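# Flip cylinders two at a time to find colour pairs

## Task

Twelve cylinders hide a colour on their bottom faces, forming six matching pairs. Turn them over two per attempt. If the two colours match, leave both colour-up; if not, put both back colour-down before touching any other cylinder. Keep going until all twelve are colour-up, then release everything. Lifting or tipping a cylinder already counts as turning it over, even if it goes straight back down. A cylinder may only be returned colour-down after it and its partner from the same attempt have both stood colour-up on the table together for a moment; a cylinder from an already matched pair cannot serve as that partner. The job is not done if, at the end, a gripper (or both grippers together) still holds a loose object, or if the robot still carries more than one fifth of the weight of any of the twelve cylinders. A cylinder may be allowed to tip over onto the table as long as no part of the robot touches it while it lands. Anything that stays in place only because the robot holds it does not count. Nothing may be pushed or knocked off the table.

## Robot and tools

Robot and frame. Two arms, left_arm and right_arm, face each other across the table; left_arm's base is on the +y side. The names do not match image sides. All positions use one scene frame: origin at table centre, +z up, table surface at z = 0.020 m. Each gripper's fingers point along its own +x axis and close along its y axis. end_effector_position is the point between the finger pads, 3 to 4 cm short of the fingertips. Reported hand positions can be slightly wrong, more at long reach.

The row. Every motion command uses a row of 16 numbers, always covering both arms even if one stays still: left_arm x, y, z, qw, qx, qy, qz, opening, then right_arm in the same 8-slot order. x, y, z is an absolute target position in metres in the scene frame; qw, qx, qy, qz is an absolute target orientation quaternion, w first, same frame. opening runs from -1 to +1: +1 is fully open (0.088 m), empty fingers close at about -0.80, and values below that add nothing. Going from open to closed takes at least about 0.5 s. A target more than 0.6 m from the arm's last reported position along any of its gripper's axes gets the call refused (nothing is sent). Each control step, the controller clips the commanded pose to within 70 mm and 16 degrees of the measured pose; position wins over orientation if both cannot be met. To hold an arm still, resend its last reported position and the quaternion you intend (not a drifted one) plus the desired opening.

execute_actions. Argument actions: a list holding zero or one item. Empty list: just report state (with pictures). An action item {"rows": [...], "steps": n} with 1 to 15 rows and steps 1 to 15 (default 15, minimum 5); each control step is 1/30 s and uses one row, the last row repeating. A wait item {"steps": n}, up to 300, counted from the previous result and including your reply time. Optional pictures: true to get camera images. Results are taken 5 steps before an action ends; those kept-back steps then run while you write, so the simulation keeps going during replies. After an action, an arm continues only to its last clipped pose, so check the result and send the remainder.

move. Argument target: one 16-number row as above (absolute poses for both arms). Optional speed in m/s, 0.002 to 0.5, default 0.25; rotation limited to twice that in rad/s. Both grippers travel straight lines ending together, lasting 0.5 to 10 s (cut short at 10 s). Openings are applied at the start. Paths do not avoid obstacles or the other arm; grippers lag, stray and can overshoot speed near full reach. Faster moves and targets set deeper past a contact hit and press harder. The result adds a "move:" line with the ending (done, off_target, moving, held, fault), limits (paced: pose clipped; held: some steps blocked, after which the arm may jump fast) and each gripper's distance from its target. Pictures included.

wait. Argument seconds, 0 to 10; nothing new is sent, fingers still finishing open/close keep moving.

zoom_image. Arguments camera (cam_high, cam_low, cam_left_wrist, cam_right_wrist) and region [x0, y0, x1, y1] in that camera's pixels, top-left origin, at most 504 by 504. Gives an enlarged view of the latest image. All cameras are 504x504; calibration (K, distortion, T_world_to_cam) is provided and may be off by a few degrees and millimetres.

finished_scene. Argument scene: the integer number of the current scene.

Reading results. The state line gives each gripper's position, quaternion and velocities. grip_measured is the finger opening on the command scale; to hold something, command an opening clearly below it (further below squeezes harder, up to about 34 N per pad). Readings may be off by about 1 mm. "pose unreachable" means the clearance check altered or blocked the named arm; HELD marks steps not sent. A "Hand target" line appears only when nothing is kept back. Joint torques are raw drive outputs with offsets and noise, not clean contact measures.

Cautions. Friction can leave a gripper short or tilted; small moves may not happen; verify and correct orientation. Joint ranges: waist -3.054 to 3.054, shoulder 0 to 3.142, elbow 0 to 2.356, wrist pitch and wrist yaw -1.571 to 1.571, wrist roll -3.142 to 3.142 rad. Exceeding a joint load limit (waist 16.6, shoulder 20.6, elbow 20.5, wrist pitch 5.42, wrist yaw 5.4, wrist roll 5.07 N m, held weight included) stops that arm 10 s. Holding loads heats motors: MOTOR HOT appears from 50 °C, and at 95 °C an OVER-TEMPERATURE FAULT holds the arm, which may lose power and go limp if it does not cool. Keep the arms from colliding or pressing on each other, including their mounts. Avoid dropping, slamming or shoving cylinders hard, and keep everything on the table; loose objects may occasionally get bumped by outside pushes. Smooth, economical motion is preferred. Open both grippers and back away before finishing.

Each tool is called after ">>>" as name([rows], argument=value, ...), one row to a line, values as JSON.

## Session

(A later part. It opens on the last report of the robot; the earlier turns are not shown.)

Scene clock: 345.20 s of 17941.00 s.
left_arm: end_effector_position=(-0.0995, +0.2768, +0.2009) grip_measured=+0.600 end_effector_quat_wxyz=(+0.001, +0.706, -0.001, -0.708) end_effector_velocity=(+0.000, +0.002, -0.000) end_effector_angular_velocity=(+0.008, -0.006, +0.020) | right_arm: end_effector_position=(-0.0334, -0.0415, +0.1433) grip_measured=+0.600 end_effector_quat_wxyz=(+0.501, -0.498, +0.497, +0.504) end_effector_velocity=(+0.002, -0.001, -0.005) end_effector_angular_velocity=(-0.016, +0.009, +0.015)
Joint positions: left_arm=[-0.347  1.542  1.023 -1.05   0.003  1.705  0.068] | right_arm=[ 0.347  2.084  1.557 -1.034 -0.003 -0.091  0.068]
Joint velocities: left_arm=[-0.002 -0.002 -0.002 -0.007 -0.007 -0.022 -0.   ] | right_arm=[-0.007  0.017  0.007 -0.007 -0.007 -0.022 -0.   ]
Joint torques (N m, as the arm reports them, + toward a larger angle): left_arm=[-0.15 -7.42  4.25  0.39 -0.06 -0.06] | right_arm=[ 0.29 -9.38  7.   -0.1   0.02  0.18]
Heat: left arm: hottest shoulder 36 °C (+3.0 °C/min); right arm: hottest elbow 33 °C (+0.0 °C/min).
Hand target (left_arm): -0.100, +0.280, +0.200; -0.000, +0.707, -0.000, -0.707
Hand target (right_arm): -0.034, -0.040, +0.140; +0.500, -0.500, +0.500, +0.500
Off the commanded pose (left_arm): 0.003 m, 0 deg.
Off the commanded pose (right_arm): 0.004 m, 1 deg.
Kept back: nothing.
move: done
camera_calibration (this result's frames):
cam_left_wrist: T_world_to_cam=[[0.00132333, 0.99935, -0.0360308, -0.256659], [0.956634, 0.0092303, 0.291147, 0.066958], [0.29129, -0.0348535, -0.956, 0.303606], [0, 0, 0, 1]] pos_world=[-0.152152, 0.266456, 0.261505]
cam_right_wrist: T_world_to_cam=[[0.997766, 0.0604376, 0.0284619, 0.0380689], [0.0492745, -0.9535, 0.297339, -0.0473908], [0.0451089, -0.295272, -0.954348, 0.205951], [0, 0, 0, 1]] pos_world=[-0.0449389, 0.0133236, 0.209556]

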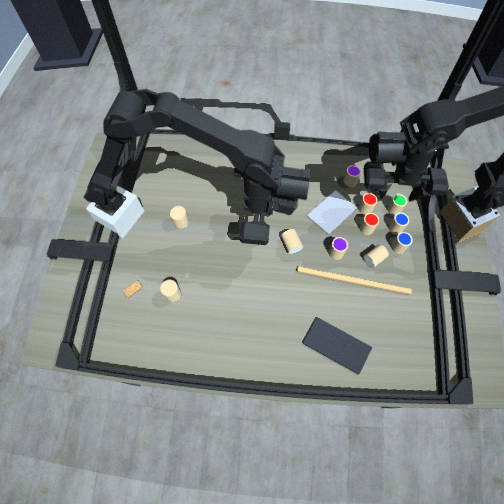

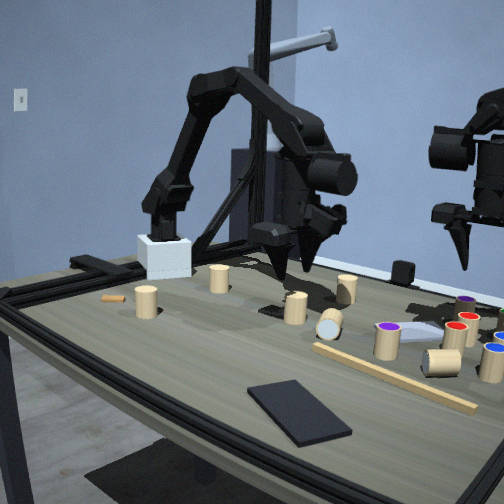

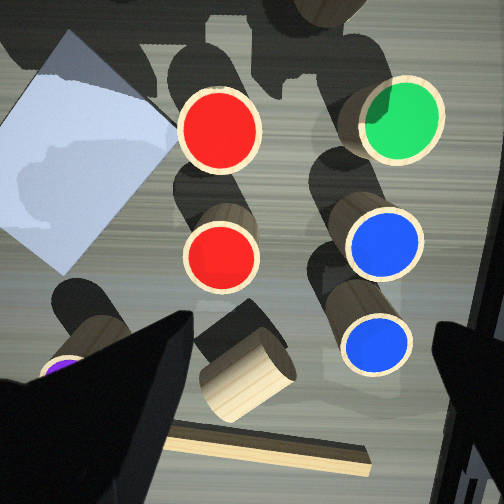

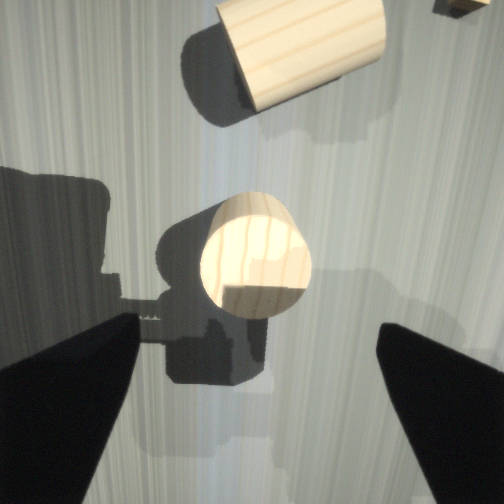

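>>> execute_actions(actions=[])

>>> move(target=[-0.1,0.28,0.2,0,0.707,0,-0.707,0.6,-0.036,-0.038,0.07,0.5,-0.5,0.5,0.5,0.6], speed=0.13)

>>> execute_actions([
  {"rows":[[-0.1,0.28,0.2,0,0.707,0,-0.707,0.6,-0.036,-0.038,0.07,0.5,-0.5,0.5,0.5,-0.4]]},
])

>>> move(target=[-0.1,0.28,0.2,0,0.707,0,-0.707,0.6,-0.036,-0.09,0.18,0.5,-0.5,0.5,0.5,-0.4])

>>> move(target=[-0.062,0.10,0.264,0.5,0.5,-0.5,-0.5,0.6,-0.06,-0.04,0.26,0.707,0,0,0.707,-0.4], speed=0.4)

>>> move(target=[-0.062,0.016,0.265,0.5,0.5,-0.5,-0.5,0.6,-0.06,-0.04,0.26,0.707,0,0,0.707,-0.4], speed=0.15)

>>> execute_actions([
  {"rows":[[-0.062,0.016,0.265,0.5,0.5,-0.5,-0.5,-0.4,-0.06,-0.04,0.26,0.707,0,0,0.707,-0.4]]},
])

>>> execute_actions([
  {"rows":[[-0.062,0.016,0.265,0.5,0.5,-0.5,-0.5,-0.4,-0.06,-0.04,0.26,0.707,0,0,0.707,0.6]]},
])

>>> move(target=[-0.062,0.06,0.265,0.5,0.5,-0.5,-0.5,-0.4,-0.06,-0.13,0.26,0.707,0,0,0.707,0.6])

Scene clock: 346.43 s of 17941.00 s.
left_arm: end_effector_position=(-0.0995, +0.2769, +0.2009) grip_measured=+0.600 end_effector_quat_wxyz=(+0.001, +0.706, -0.001, -0.708) end_effector_velocity=(-0.002, +0.002, -0.000) end_effector_angular_velocity=(+0.006, +0.008, +0.005) | right_arm: end_effector_position=(-0.0335, -0.0413, +0.1430) grip_measured=+0.600 end_effector_quat_wxyz=(+0.501, -0.498, +0.497, +0.503) end_effector_velocity=(-0.003, -0.005, +0.002) end_effector_angular_velocity=(-0.015, +0.023, +0.005)
Joint positions: left_arm=[-0.347  1.541  1.023 -1.05   0.003  1.705  0.068] | right_arm=[ 0.348  2.085  1.558 -1.034 -0.003 -0.091  0.068]
Joint velocities: left_arm=[-0.002 -0.002 -0.002 -0.007  0.007 -0.007  0.   ] | right_arm=[-0.002 -0.007 -0.002 -0.022 -0.022 -0.007 -0.   ]
Joint torques (N m, as the arm reports them, + toward a larger angle): left_arm=[ 0.01 -7.26  4.07  0.39 -0.05 -0.07] | right_arm=[ 0.28 -9.41  6.95 -0.09  0.02  0.18]
Heat: left arm: hottest shoulder 36 °C (+3.0 °C/min); right arm: hottest elbow 33 °C (+0.0 °C/min).
Hand target (left_arm): -0.100, +0.280, +0.200; -0.000, +0.707, -0.000, -0.707
Hand target (right_arm): -0.034, -0.040, +0.140; +0.500, -0.500, +0.500, +0.500
Off the commanded pose (left_arm): 0.003 m, 0 deg.
Off the commanded pose (right_arm): 0.003 m, 1 deg.
Kept back: nothing.
Steps of this call (steps 1 to 37: nothing new was sent). Readings (end_effector_position):
1: left_arm (-0.0995, +0.2768, +0.2009) | right_arm (-0.0334, -0.0415, +0.1432)
2: left_arm (-0.0995, +0.2768, +0.2009) | right_arm (-0.0334, -0.0416, +0.1431)
4: left_arm (-0.0995, +0.2768, +0.2009) | right_arm (-0.0334, -0.0415, +0.1430)
8: left_arm (-0.0995, +0.2768, +0.2009) | right_arm (-0.0333, -0.0414, +0.1431)
37: the state above
camera_calibration (this result's frames):
cam_left_wrist: T_world_to_cam=[[0.00132333, 0.99935, -0.0360308, -0.256759], [0.956634, 0.0092303, 0.291147, 0.0669707], [0.29129, -0.0348535, -0.956, 0.303611], [0, 0, 0, 1]] pos_world=[-0.152166, 0.266556, 0.261502]
cam_right_wrist: T_world_to_cam=[[0.997734, 0.0608373, 0.0287255, 0.0381234], [0.0495417, -0.953245, 0.298111, -0.0472343], [0.0455187, -0.296012, -0.954099, 0.205672], [0, 0, 0, 1]] pos_world=[-0.0450589, 0.0135363, 0.209217]

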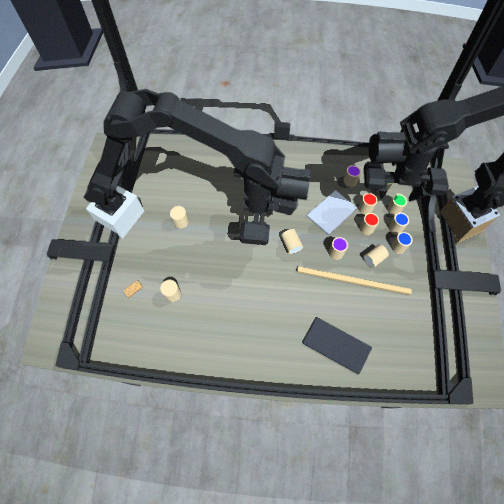

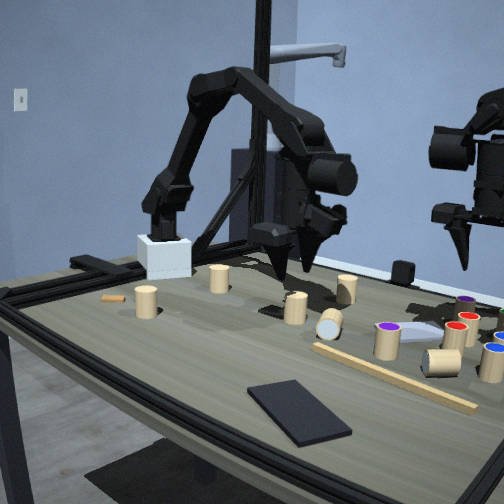

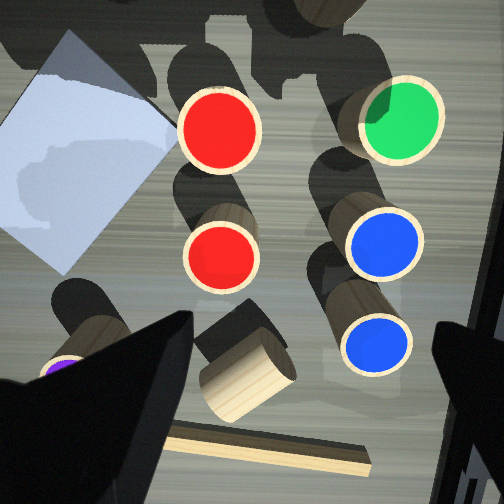

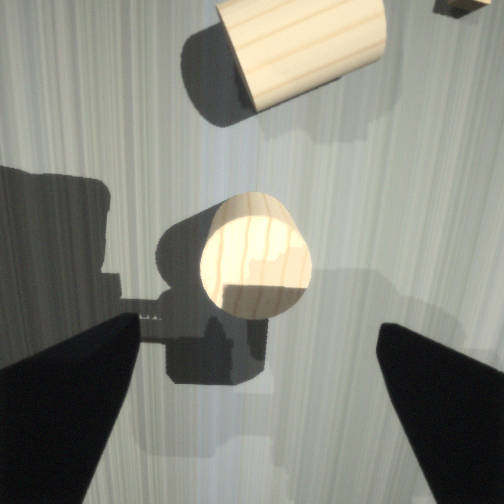

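Scene clock: 347.43 s of 17941.00 s.
left_arm: end_effector_position=(-0.0995, +0.2769, +0.2009) grip_measured=+0.600 end_effector_quat_wxyz=(+0.001, +0.706, -0.001, -0.708) end_effector_velocity=(-0.001, +0.007, -0.002) end_effector_angular_velocity=(+0.031, +0.012, +0.024) | right_arm: end_effector_position=(-0.0349, -0.0353, +0.0778) grip_measured=+0.600 end_effector_quat_wxyz=(+0.504, -0.496, +0.495, +0.505) end_effector_velocity=(+0.000, +0.001, +0.000) end_effector_angular_velocity=(+0.007, -0.008, +0.024)
Joint positions: left_arm=[-0.347  1.541  1.023 -1.05   0.003  1.705  0.068] | right_arm=[ 0.353  2.195  1.454 -0.811 -0.003 -0.086  0.068]
Joint velocities: left_arm=[ 0.002  0.002 -0.007 -0.022  0.007 -0.022 -0.   ] | right_arm=[ 0.002 -0.002 -0.002  0.007  0.007 -0.022 -0.   ]
Joint torques (N m, as the arm reports them, + toward a larger angle): left_arm=[-0.23 -7.18  4.19  0.34 -0.08 -0.08] | right_arm=[ 0.28 -9.67  4.25  0.31  0.01  0.19]
Heat: left arm: hottest shoulder 36 °C (+3.0 °C/min); right arm: hottest elbow 33 °C (+0.0 °C/min).
Hand target (left_arm): -0.100, +0.280, +0.200; -0.000, +0.707, +0.000, -0.707
Hand target (right_arm): -0.036, -0.039, +0.070; +0.500, -0.500, +0.500, +0.500
Off the commanded pose (left_arm): 0.003 m, 0 deg.
Off the commanded pose (right_arm): 0.008 m, 1 deg.
Kept back: nothing.
move: done
camera_calibration (this result's frames):
cam_left_wrist: T_world_to_cam=[[0.00132333, 0.99935, -0.0360308, -0.256759], [0.956634, 0.0092303, 0.291147, 0.0669707], [0.29129, -0.0348535, -0.956, 0.303611], [0, 0, 0, 1]] pos_world=[-0.152166, 0.266556, 0.261502]
cam_right_wrist: T_world_to_cam=[[0.997735, 0.0601782, 0.0300425, 0.0409651], [0.0489595, -0.956051, 0.289083, -0.0214262], [0.0461187, -0.286958, -0.956832, 0.145796], [0, 0, 0, 1]] pos_world=[-0.0465472, 0.0188875, 0.144465]

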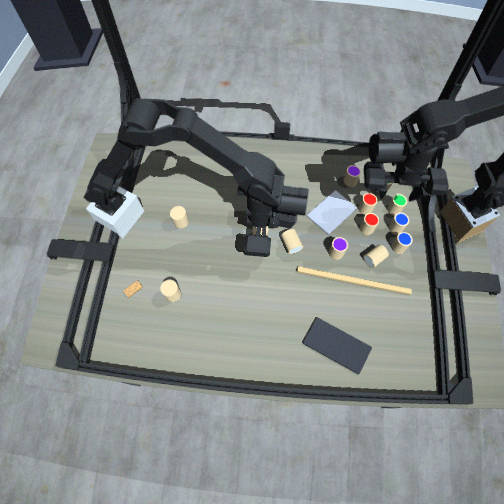

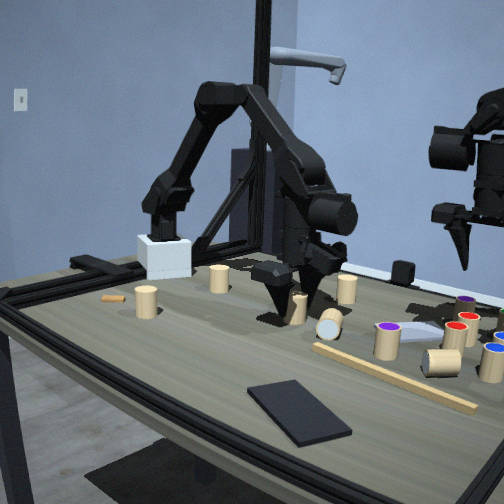

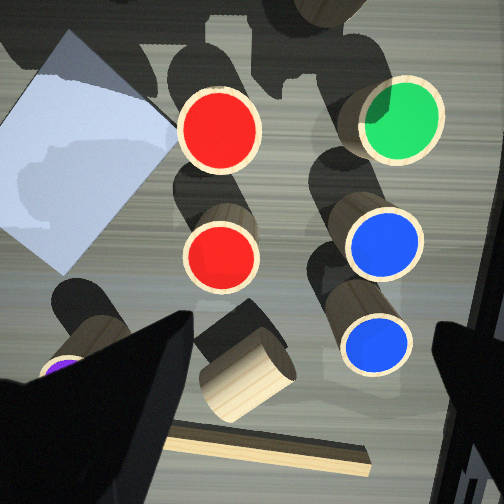

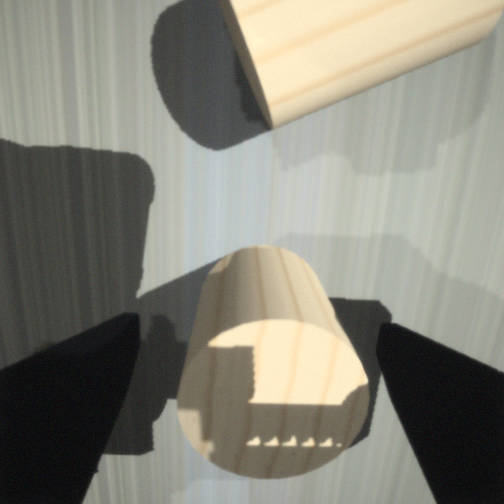

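Scene clock: 347.77 s of 17941.00 s.
left_arm: end_effector_position=(-0.0995, +0.2769, +0.2009) grip_measured=+0.600 end_effector_quat_wxyz=(+0.001, +0.706, -0.001, -0.708) end_effector_velocity=(+0.000, +0.002, -0.000) end_effector_angular_velocity=(+0.008, -0.006, +0.005) | right_arm: end_effector_position=(-0.0350, -0.0354, +0.0769) grip_measured=+0.023 end_effector_quat_wxyz=(+0.504, -0.496, +0.495, +0.505) end_effector_velocity=(-0.000, -0.001, +0.002) end_effector_angular_velocity=(-0.002, +0.007, +0.005)
Joint positions: left_arm=[-0.347  1.541  1.023 -1.05   0.003  1.704  0.068] | right_arm=[ 0.353  2.198  1.454 -0.81  -0.002 -0.086  0.04 ]
Joint velocities: left_arm=[-0.002 -0.002 -0.002 -0.007 -0.007 -0.007 -0.   ] | right_arm=[-0.002 -0.007 -0.002 -0.007 -0.007 -0.007 -0.   ]
Joint torques (N m, as the arm reports them, + toward a larger angle): left_arm=[-0.17 -7.14  3.99  0.34 -0.04 -0.03] | right_arm=[ 0.28 -9.6   4.74  0.28 -0.01  0.17]
Heat: left arm: hottest shoulder 36 °C (+3.0 °C/min); right arm: hottest elbow 33 °C (+0.0 °C/min).
Steps of this call (steps 1 to 10: the first 10 steps of this action). Readings (end_effector_position):
1: left_arm (-0.0995, +0.2769, +0.2009) | right_arm (-0.0349, -0.0354, +0.0776)
2: left_arm (-0.0995, +0.2769, +0.2009) | right_arm (-0.0349, -0.0354, +0.0775)
4: left_arm (-0.0995, +0.2769, +0.2009) | right_arm (-0.0349, -0.0354, +0.0772)
8: left_arm (-0.0995, +0.2769, +0.2009) | right_arm (-0.0350, -0.0354, +0.0769)
10: the state above

Scene clock: 349.03 s of 17941.00 s.
left_arm: end_effector_position=(-0.0995, +0.2770, +0.2008) grip_measured=+0.600 end_effector_quat_wxyz=(+0.001, +0.706, -0.001, -0.708) end_effector_velocity=(+0.001, +0.009, -0.000) end_effector_angular_velocity=(+0.037, -0.002, -0.005) | right_arm: end_effector_position=(-0.0369, -0.0878, +0.1762) grip_measured=+0.023 end_effector_quat_wxyz=(+0.498, -0.500, +0.503, +0.498) end_effector_velocity=(+0.001, -0.008, +0.007) end_effector_angular_velocity=(-0.016, +0.009, -0.000)
Joint positions: left_arm=[-0.347  1.541  1.022 -1.05   0.003  1.704  0.068] | right_arm=[ 0.346  1.892  1.416 -1.102 -0.002 -0.087  0.04 ]
Joint velocities: left_arm=[ 0.002 -0.002 -0.002 -0.037 -0.007  0.007 -0.   ] | right_arm=[-0.007 -0.022 -0.002 -0.037 -0.007 -0.007 -0.   ]
Joint torques (N m, as the arm reports them, + toward a larger angle): left_arm=[-0.05 -7.21  4.32  0.34 -0.02 -0.05] | right_arm=[ -0.31 -11.41   5.58  -0.09  -0.02  -0.22]
Heat: left arm: hottest shoulder 36 °C (+3.0 °C/min); right arm: hottest shoulder 33 °C (+0.0 °C/min).
Hand target (left_arm): -0.100, +0.280, +0.200; -0.000, +0.707, +0.000, -0.707
Hand target (right_arm): -0.036, -0.089, +0.180; +0.500, -0.500, +0.500, +0.500
Off your previous action's commanded pose (left_arm): 0.003 m, 0 deg at its last step (step 5 of this call).
Off your previous action's commanded pose (right_arm): 0.007 m, 1 deg at its last step (step 5 of this call).
Off the commanded pose (left_arm): 0.003 m, 0 deg.
Off the commanded pose (right_arm): 0.004 m, 0 deg.
Kept back: nothing.
move: done
camera_calibration (this result's frames):
cam_left_wrist: T_world_to_cam=[[0.000952954, 0.999366, -0.0356011, -0.257006], [0.956535, 0.00947089, 0.291463, 0.0668161], [0.291616, -0.0343314, -0.955919, 0.303386], [0, 0, 0, 1]] pos_world=[-0.152139, 0.266626, 0.261388]
cam_right_wrist: T_world_to_cam=[[0.998086, 0.055574, 0.0271212, 0.0433011], [0.0443051, -0.948611, 0.313328, -0.10376], [0.0431403, -0.311526, -0.949258, 0.22144], [0, 0, 0, 1]] pos_world=[-0.0481741, -0.0318503, 0.24154]

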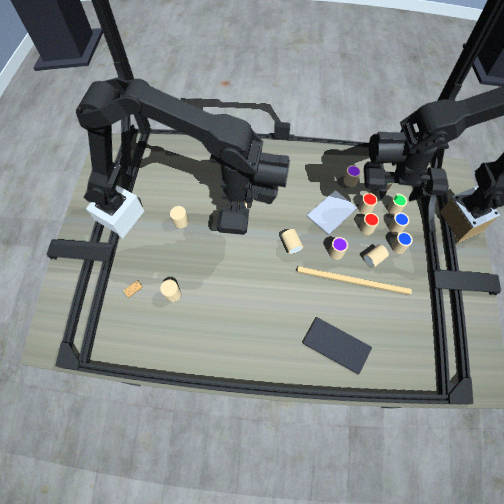

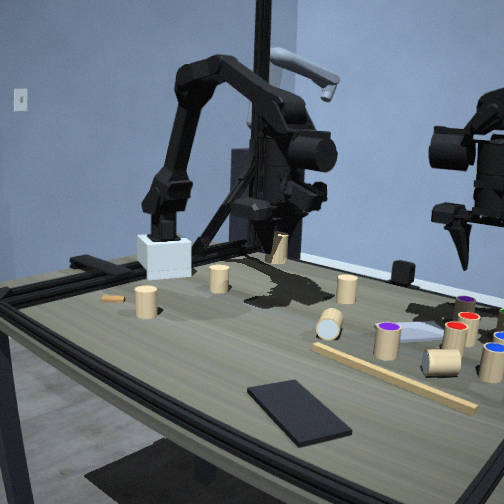

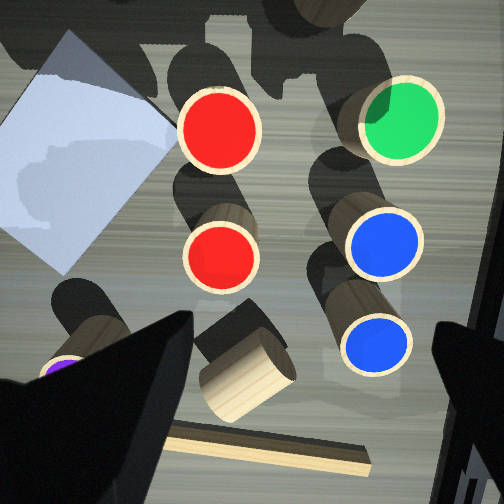

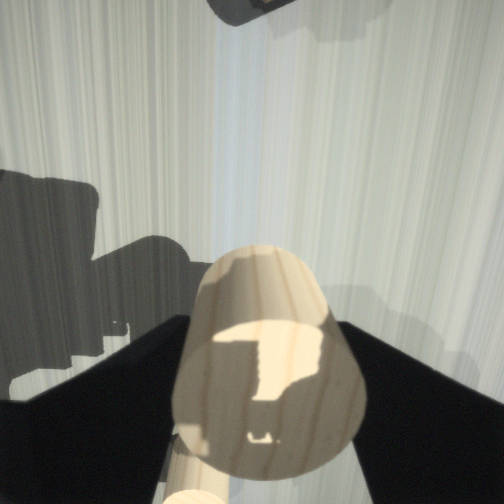

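Scene clock: 351.63 s of 17941.00 s.
left_arm: end_effector_position=(-0.0630, +0.1033, +0.2684) grip_measured=+0.600 end_effector_quat_wxyz=(+0.496, +0.500, -0.505, -0.498) end_effector_velocity=(+0.003, -0.001, +0.001) end_effector_angular_velocity=(-0.012, +0.004, +0.020) | right_arm: end_effector_position=(-0.0592, -0.0385, +0.2642) grip_measured=+0.022 end_effector_quat_wxyz=(+0.711, -0.001, -0.008, +0.703) end_effector_velocity=(-0.002, +0.000, -0.001) end_effector_angular_velocity=(+0.007, -0.008, +0.010)
Joint positions: left_arm=[-0.228  1.81   0.563  1.249  0.259  1.581  0.068] | right_arm=[ 0.407  1.607  0.421  1.196 -0.019 -0.012  0.04 ]
Joint velocities: left_arm=[-0.002  0.012  0.002  0.022 -0.022 -0.007 -0.   ] | right_arm=[ 0.002  0.012 -0.002  0.022 -0.007 -0.007 -0.   ]
Joint torques (N m, as the arm reports them, + toward a larger angle): left_arm=[ 0.29 -6.08  5.03  1.8   0.14 -0.11] | right_arm=[ 0.26 -5.61  4.1   1.67  0.04  0.2 ]
Heat: left arm: hottest shoulder 36 °C (+3.0 °C/min); right arm: hottest shoulder 33 °C (+0.0 °C/min).
Hand target (left_arm): -0.062, +0.102, +0.265; +0.496, +0.500, -0.504, -0.501
Hand target (right_arm): -0.060, -0.040, +0.259; +0.711, -0.002, -0.002, +0.703
Off the commanded pose (left_arm): 0.006 m, 1 deg.
Off the commanded pose (right_arm): 0.005 m, 1 deg.
Kept back: nothing.
move: done
camera_calibration (this result's frames):
cam_left_wrist: T_world_to_cam=[[0.0113098, -0.0357693, -0.999296, 0.28514], [0.958097, 0.286444, 0.000590349, 0.0633783], [0.286222, -0.957429, 0.0375101, 0.179738], [0, 0, 0, 1]] pos_world=[-0.115392, 0.164132, 0.27816]
cam_right_wrist: T_world_to_cam=[[0.996705, -0.040891, 0.070049, 0.0452814], [0.0547206, -0.298486, -0.952844, 0.276644], [0.0598714, 0.953538, -0.295265, 0.19812], [0, 0, 0, 1]] pos_world=[-0.0721321, -0.104489, 0.318925]

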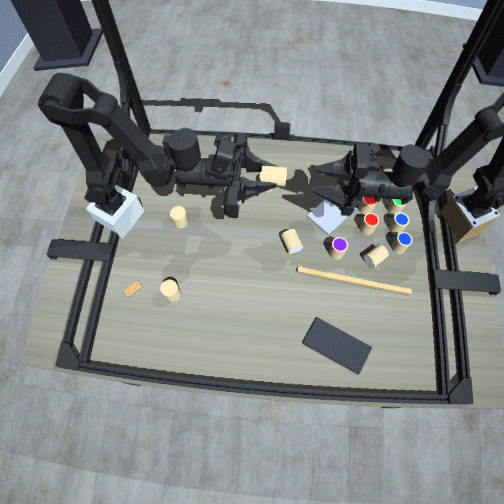

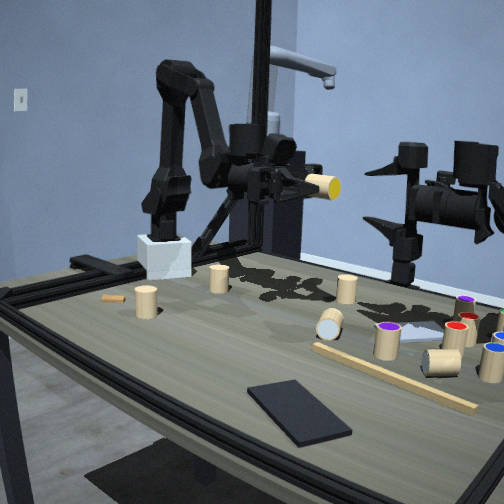

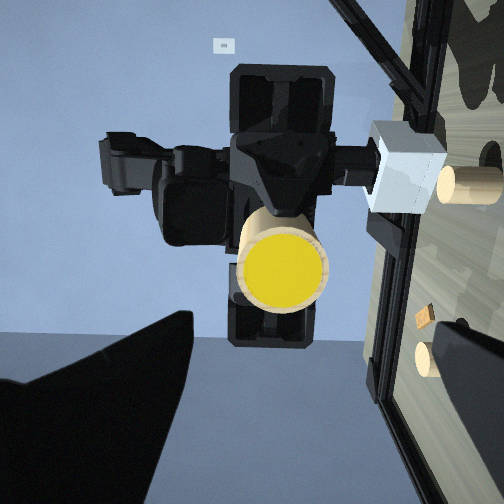

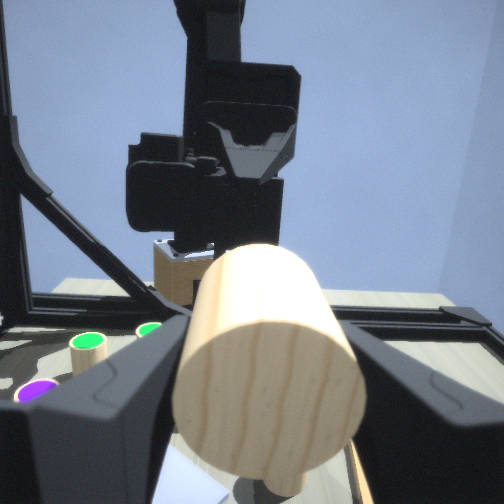

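Scene clock: 352.77 s of 17941.00 s.
left_arm: end_effector_position=(-0.0616, +0.0194, +0.2692) grip_measured=+0.600 end_effector_quat_wxyz=(+0.501, +0.499, -0.503, -0.497) end_effector_velocity=(+0.000, -0.002, -0.008) end_effector_angular_velocity=(+0.026, +0.027, +0.005) | right_arm: end_effector_position=(-0.0607, -0.0388, +0.2638) grip_measured=+0.022 end_effector_quat_wxyz=(+0.707, +0.001, -0.005, +0.707) end_effector_velocity=(-0.000, -0.001, -0.003) end_effector_angular_velocity=(-0.017, -0.022, +0.005)
Joint positions: left_arm=[-0.284  2.032  0.918  1.123  0.195  1.574  0.068] | right_arm=[ 0.407  1.607  0.419  1.196 -0.03  -0.005  0.04 ]
Joint velocities: left_arm=[-0.002  0.012  0.007 -0.022 -0.007 -0.022 -0.   ] | right_arm=[-0.002 -0.007 -0.002 -0.022 -0.007 -0.022 -0.   ]
Joint torques (N m, as the arm reports them, + toward a larger angle): left_arm=[-0.12 -8.04  6.11  1.49 -0.14 -0.13] | right_arm=[-0.32 -6.05  4.1   1.64 -0.13  0.2 ]
Heat: left arm: hottest shoulder 36 °C (+3.0 °C/min); right arm: hottest shoulder 33 °C (+0.0 °C/min).
Hand target (left_arm): -0.062, +0.016, +0.265; +0.500, +0.500, -0.500, -0.500
Hand target (right_arm): -0.060, -0.040, +0.260; +0.707, +0.000, +0.000, +0.707
Off the commanded pose (left_arm): 0.005 m, 1 deg.
Off the commanded pose (right_arm): 0.004 m, 1 deg.
Kept back: nothing.
move: done
camera_calibration (this result's frames):
cam_left_wrist: T_world_to_cam=[[0.00490815, -0.041328, -0.999134, 0.282621], [0.955873, 0.293687, -0.0074524, 0.0880176], [0.293741, -0.955008, 0.0409458, 0.0984877], [0, 0, 0, 1]] pos_world=[-0.114451, 0.079887, 0.278999]
cam_right_wrist: T_world_to_cam=[[0.997516, -0.0301085, 0.063688, 0.0489648], [0.0518123, -0.298976, -0.952853, 0.275991], [0.0477302, 0.953786, -0.296673, 0.198005], [0, 0, 0, 1]] pos_world=[-0.0725937, -0.104866, 0.318603]

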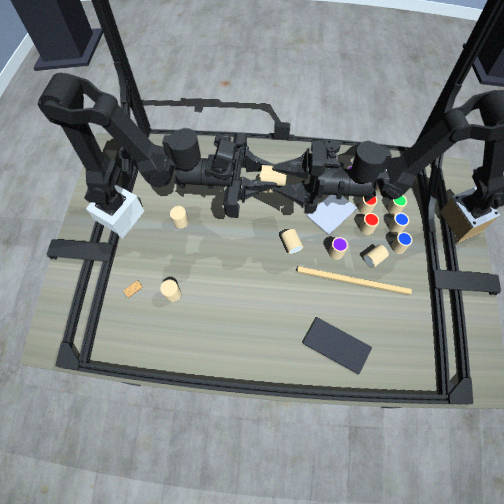

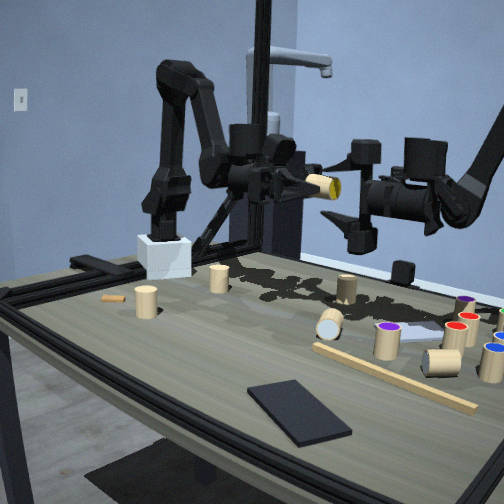

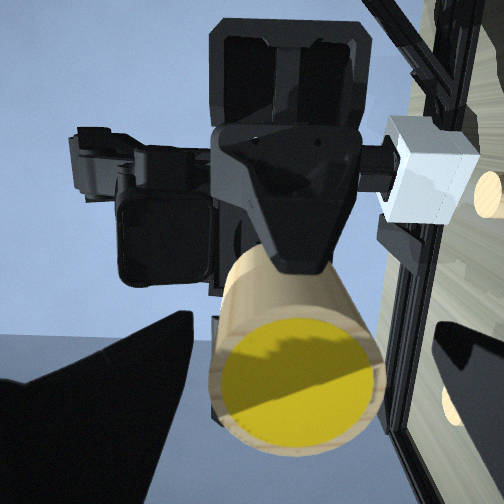

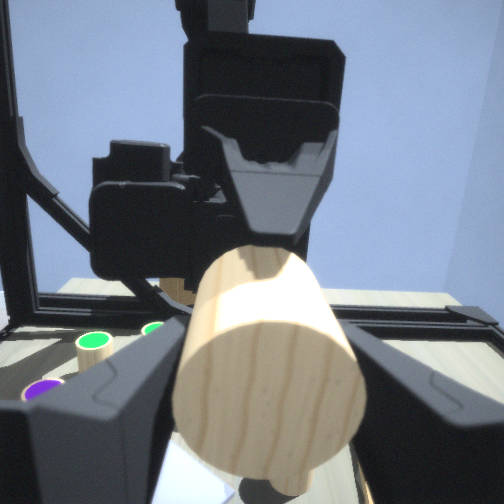

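Scene clock: 353.10 s of 17941.00 s.
left_arm: end_effector_position=(-0.0614, +0.0181, +0.2716) grip_measured=+0.020 end_effector_quat_wxyz=(+0.502, +0.498, -0.505, -0.495) end_effector_velocity=(-0.000, -0.000, +0.003) end_effector_angular_velocity=(-0.002, +0.022, +0.005) | right_arm: end_effector_position=(-0.0605, -0.0397, +0.2614) grip_measured=+0.022 end_effector_quat_wxyz=(+0.707, -0.001, -0.002, +0.707) end_effector_velocity=(+0.002, -0.001, -0.002) end_effector_angular_velocity=(-0.007, -0.007, -0.000)
Joint positions: left_arm=[-0.284  2.033  0.925  1.123  0.195  1.573  0.04 ] | right_arm=[ 0.406  1.609  0.414  1.197 -0.03  -0.005  0.04 ]
Joint velocities: left_arm=[-0.002 -0.007  0.002 -0.007 -0.007 -0.022 -0.   ] | right_arm=[-0.007 -0.002 -0.002 -0.007 -0.007 -0.007 -0.   ]
Joint torques (N m, as the arm reports them, + toward a larger angle): left_arm=[-0.24 -7.97  5.47  1.4  -0.12 -0.16] | right_arm=[-0.28 -6.24  4.79  1.6  -0.12  0.16]
Heat: left arm: hottest shoulder 36 °C (+3.0 °C/min); right arm: hottest shoulder 33 °C (+0.0 °C/min).
Steps of this call (steps 1 to 10: the first 10 steps of this action). Readings (end_effector_position):
1: left_arm (-0.0616, +0.0193, +0.2692) | right_arm (-0.0606, -0.0388, +0.2638)
2: left_arm (-0.0616, +0.0192, +0.2692) | right_arm (-0.0606, -0.0388, +0.2638)
4: left_arm (-0.0615, +0.0189, +0.2704) | right_arm (-0.0606, -0.0389, +0.2627)
8: left_arm (-0.0614, +0.0181, +0.2716) | right_arm (-0.0605, -0.0397, +0.2614)
10: the state above

Scene clock: 353.60 s of 17941.00 s.
left_arm: end_effector_position=(-0.0613, +0.0179, +0.2685) grip_measured=+0.019 end_effector_quat_wxyz=(+0.501, +0.499, -0.502, -0.498) end_effector_velocity=(+0.002, +0.002, +0.002) end_effector_angular_velocity=(-0.007, +0.021, +0.010) | right_arm: end_effector_position=(-0.0605, -0.0397, +0.2620) grip_measured=+0.546 end_effector_quat_wxyz=(+0.707, +0.000, -0.003, +0.707) end_effector_velocity=(+0.002, -0.001, +0.003) end_effector_angular_velocity=(+0.012, -0.008, -0.010)
Joint positions: left_arm=[-0.284  2.037  0.925  1.118  0.195  1.573  0.04 ] | right_arm=[ 0.406  1.609  0.414  1.2   -0.03  -0.005  0.066]
Joint velocities: left_arm=[ 0.002 -0.007 -0.007  0.007 -0.007 -0.022  0.   ] | right_arm=[-0.002 -0.007 -0.002  0.007  0.007 -0.007  0.017]
Joint torques (N m, as the arm reports them, + toward a larger angle): left_arm=[-0.26 -8.85  5.81  1.65 -0.13 -0.14] | right_arm=[-0.24 -6.26  4.77  1.44 -0.11  0.16]
Heat: left arm: hottest shoulder 36 °C (+3.0 °C/min); right arm: hottest shoulder 33 °C (+0.0 °C/min).
Off your previous action's commanded pose (left_arm): 0.007 m, 1 deg at its last step (step 5 of this call).
Off your previous action's commanded pose (right_arm): 0.002 m, 0 deg at its last step (step 5 of this call).
Steps of this call (steps 1 to 5: the last 5 steps of your previous action; steps 6 to 15: the first 10 steps of this action). Readings (end_effector_position):
6: left_arm (-0.0614, +0.0181, +0.2716) | right_arm (-0.0605, -0.0397, +0.2614)
7: left_arm (-0.0614, +0.0181, +0.2716) | right_arm (-0.0605, -0.0397, +0.2614)
9: left_arm (-0.0614, +0.0180, +0.2712) | right_arm (-0.0605, -0.0397, +0.2615)
13: left_arm (-0.0613, +0.0179, +0.2685) | right_arm (-0.0606, -0.0397, +0.2620)
15: the state above

Scene clock: 355.00 s of 17941.00 s.
left_arm: end_effector_position=(-0.0624, +0.0570, +0.2616) grip_measured=+0.018 end_effector_quat_wxyz=(+0.498, +0.502, -0.498, -0.502) end_effector_velocity=(+0.002, +0.002, -0.004) end_effector_angular_velocity=(+0.021, +0.027, +0.010) | right_arm: end_effector_position=(-0.0602, -0.1273, +0.2631) grip_measured=+0.600 end_effector_quat_wxyz=(+0.707, +0.001, -0.005, +0.707) end_effector_velocity=(-0.001, -0.004, -0.002) end_effector_angular_velocity=(-0.017, -0.007, +0.005)
Joint positions: left_arm=[-0.264  1.949  0.75   1.192  0.215  1.573  0.04 ] | right_arm=[ 0.388  1.166  0.107  1.068 -0.049 -0.005  0.068]
Joint velocities: left_arm=[ 0.002 -0.007 -0.007 -0.022 -0.007 -0.022 -0.   ] | right_arm=[-0.002 -0.042 -0.007 -0.051 -0.007 -0.007  0.   ]
Joint torques (N m, as the arm reports them, + toward a larger angle): left_arm=[  0.26 -10.8    3.93   1.9    0.11  -0.11] | right_arm=[-0.3  -4.21  4.39  1.17 -0.11  0.17]
Heat: left arm: hottest shoulder 36 °C (+3.0 °C/min); right arm: hottest shoulder 33 °C (+0.0 °C/min).
Hand target (left_arm): -0.062, +0.060, +0.265; +0.500, +0.500, -0.500, -0.500
Hand target (right_arm): -0.060, -0.130, +0.260; +0.707, +0.000, +0.000, +0.707
Off your previous action's commanded pose (left_arm): 0.004 m, 0 deg at its last step (step 5 of this call).
Off your previous action's commanded pose (right_arm): 0.002 m, 0 deg at its last step (step 5 of this call).
Off the commanded pose (left_arm): 0.005 m, 0 deg.
Off the commanded pose (right_arm): 0.004 m, 1 deg.
Kept back: nothing.
move: done
camera_calibration (this result's frames):
cam_left_wrist: T_world_to_cam=[[0.00135029, -0.0260236, -0.99966, 0.275669], [0.955848, 0.293792, -0.00635701, 0.0773466], [0.293858, -0.955515, 0.0252713, 0.139148], [0, 0, 0, 1]] pos_world=[-0.115194, 0.117408, 0.272551]
cam_right_wrist: T_world_to_cam=[[0.997542, -0.0304829, 0.0630866, 0.0459532], [0.0511253, -0.299001, -0.952882, 0.248868], [0.0479096, 0.953766, -0.296708, 0.282258], [0, 0, 0, 1]] pos_world=[-0.0720866, -0.193396, 0.317991]

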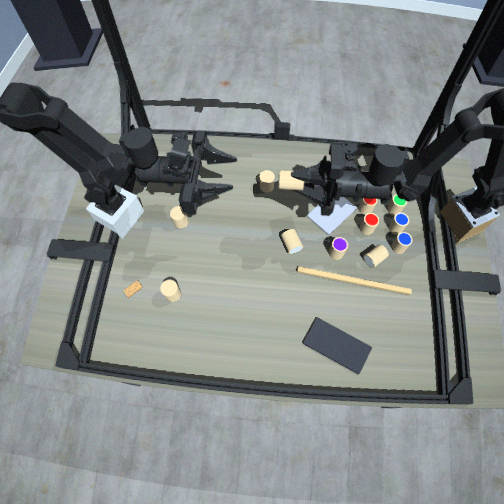

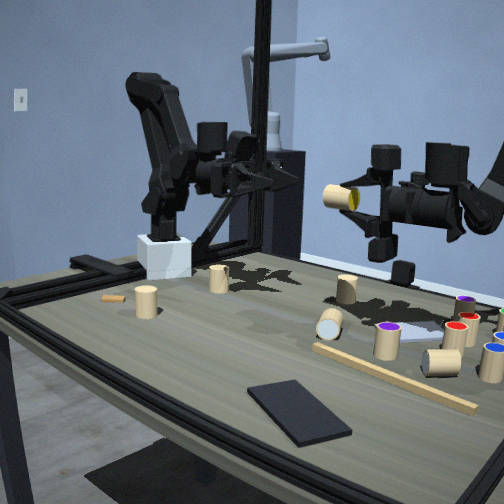

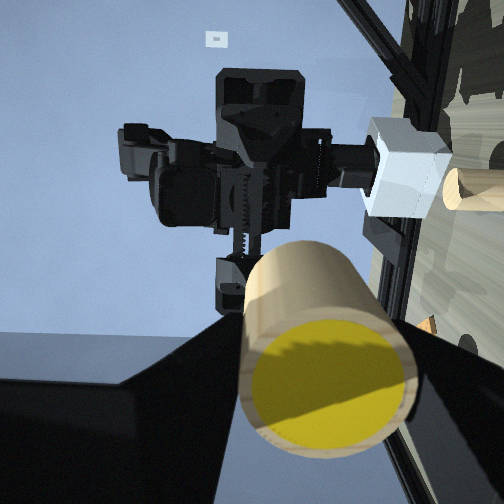

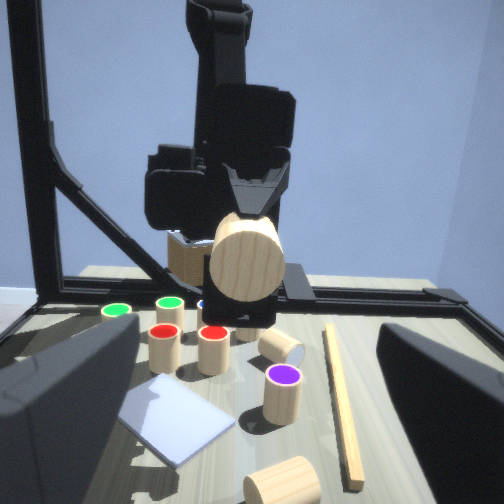

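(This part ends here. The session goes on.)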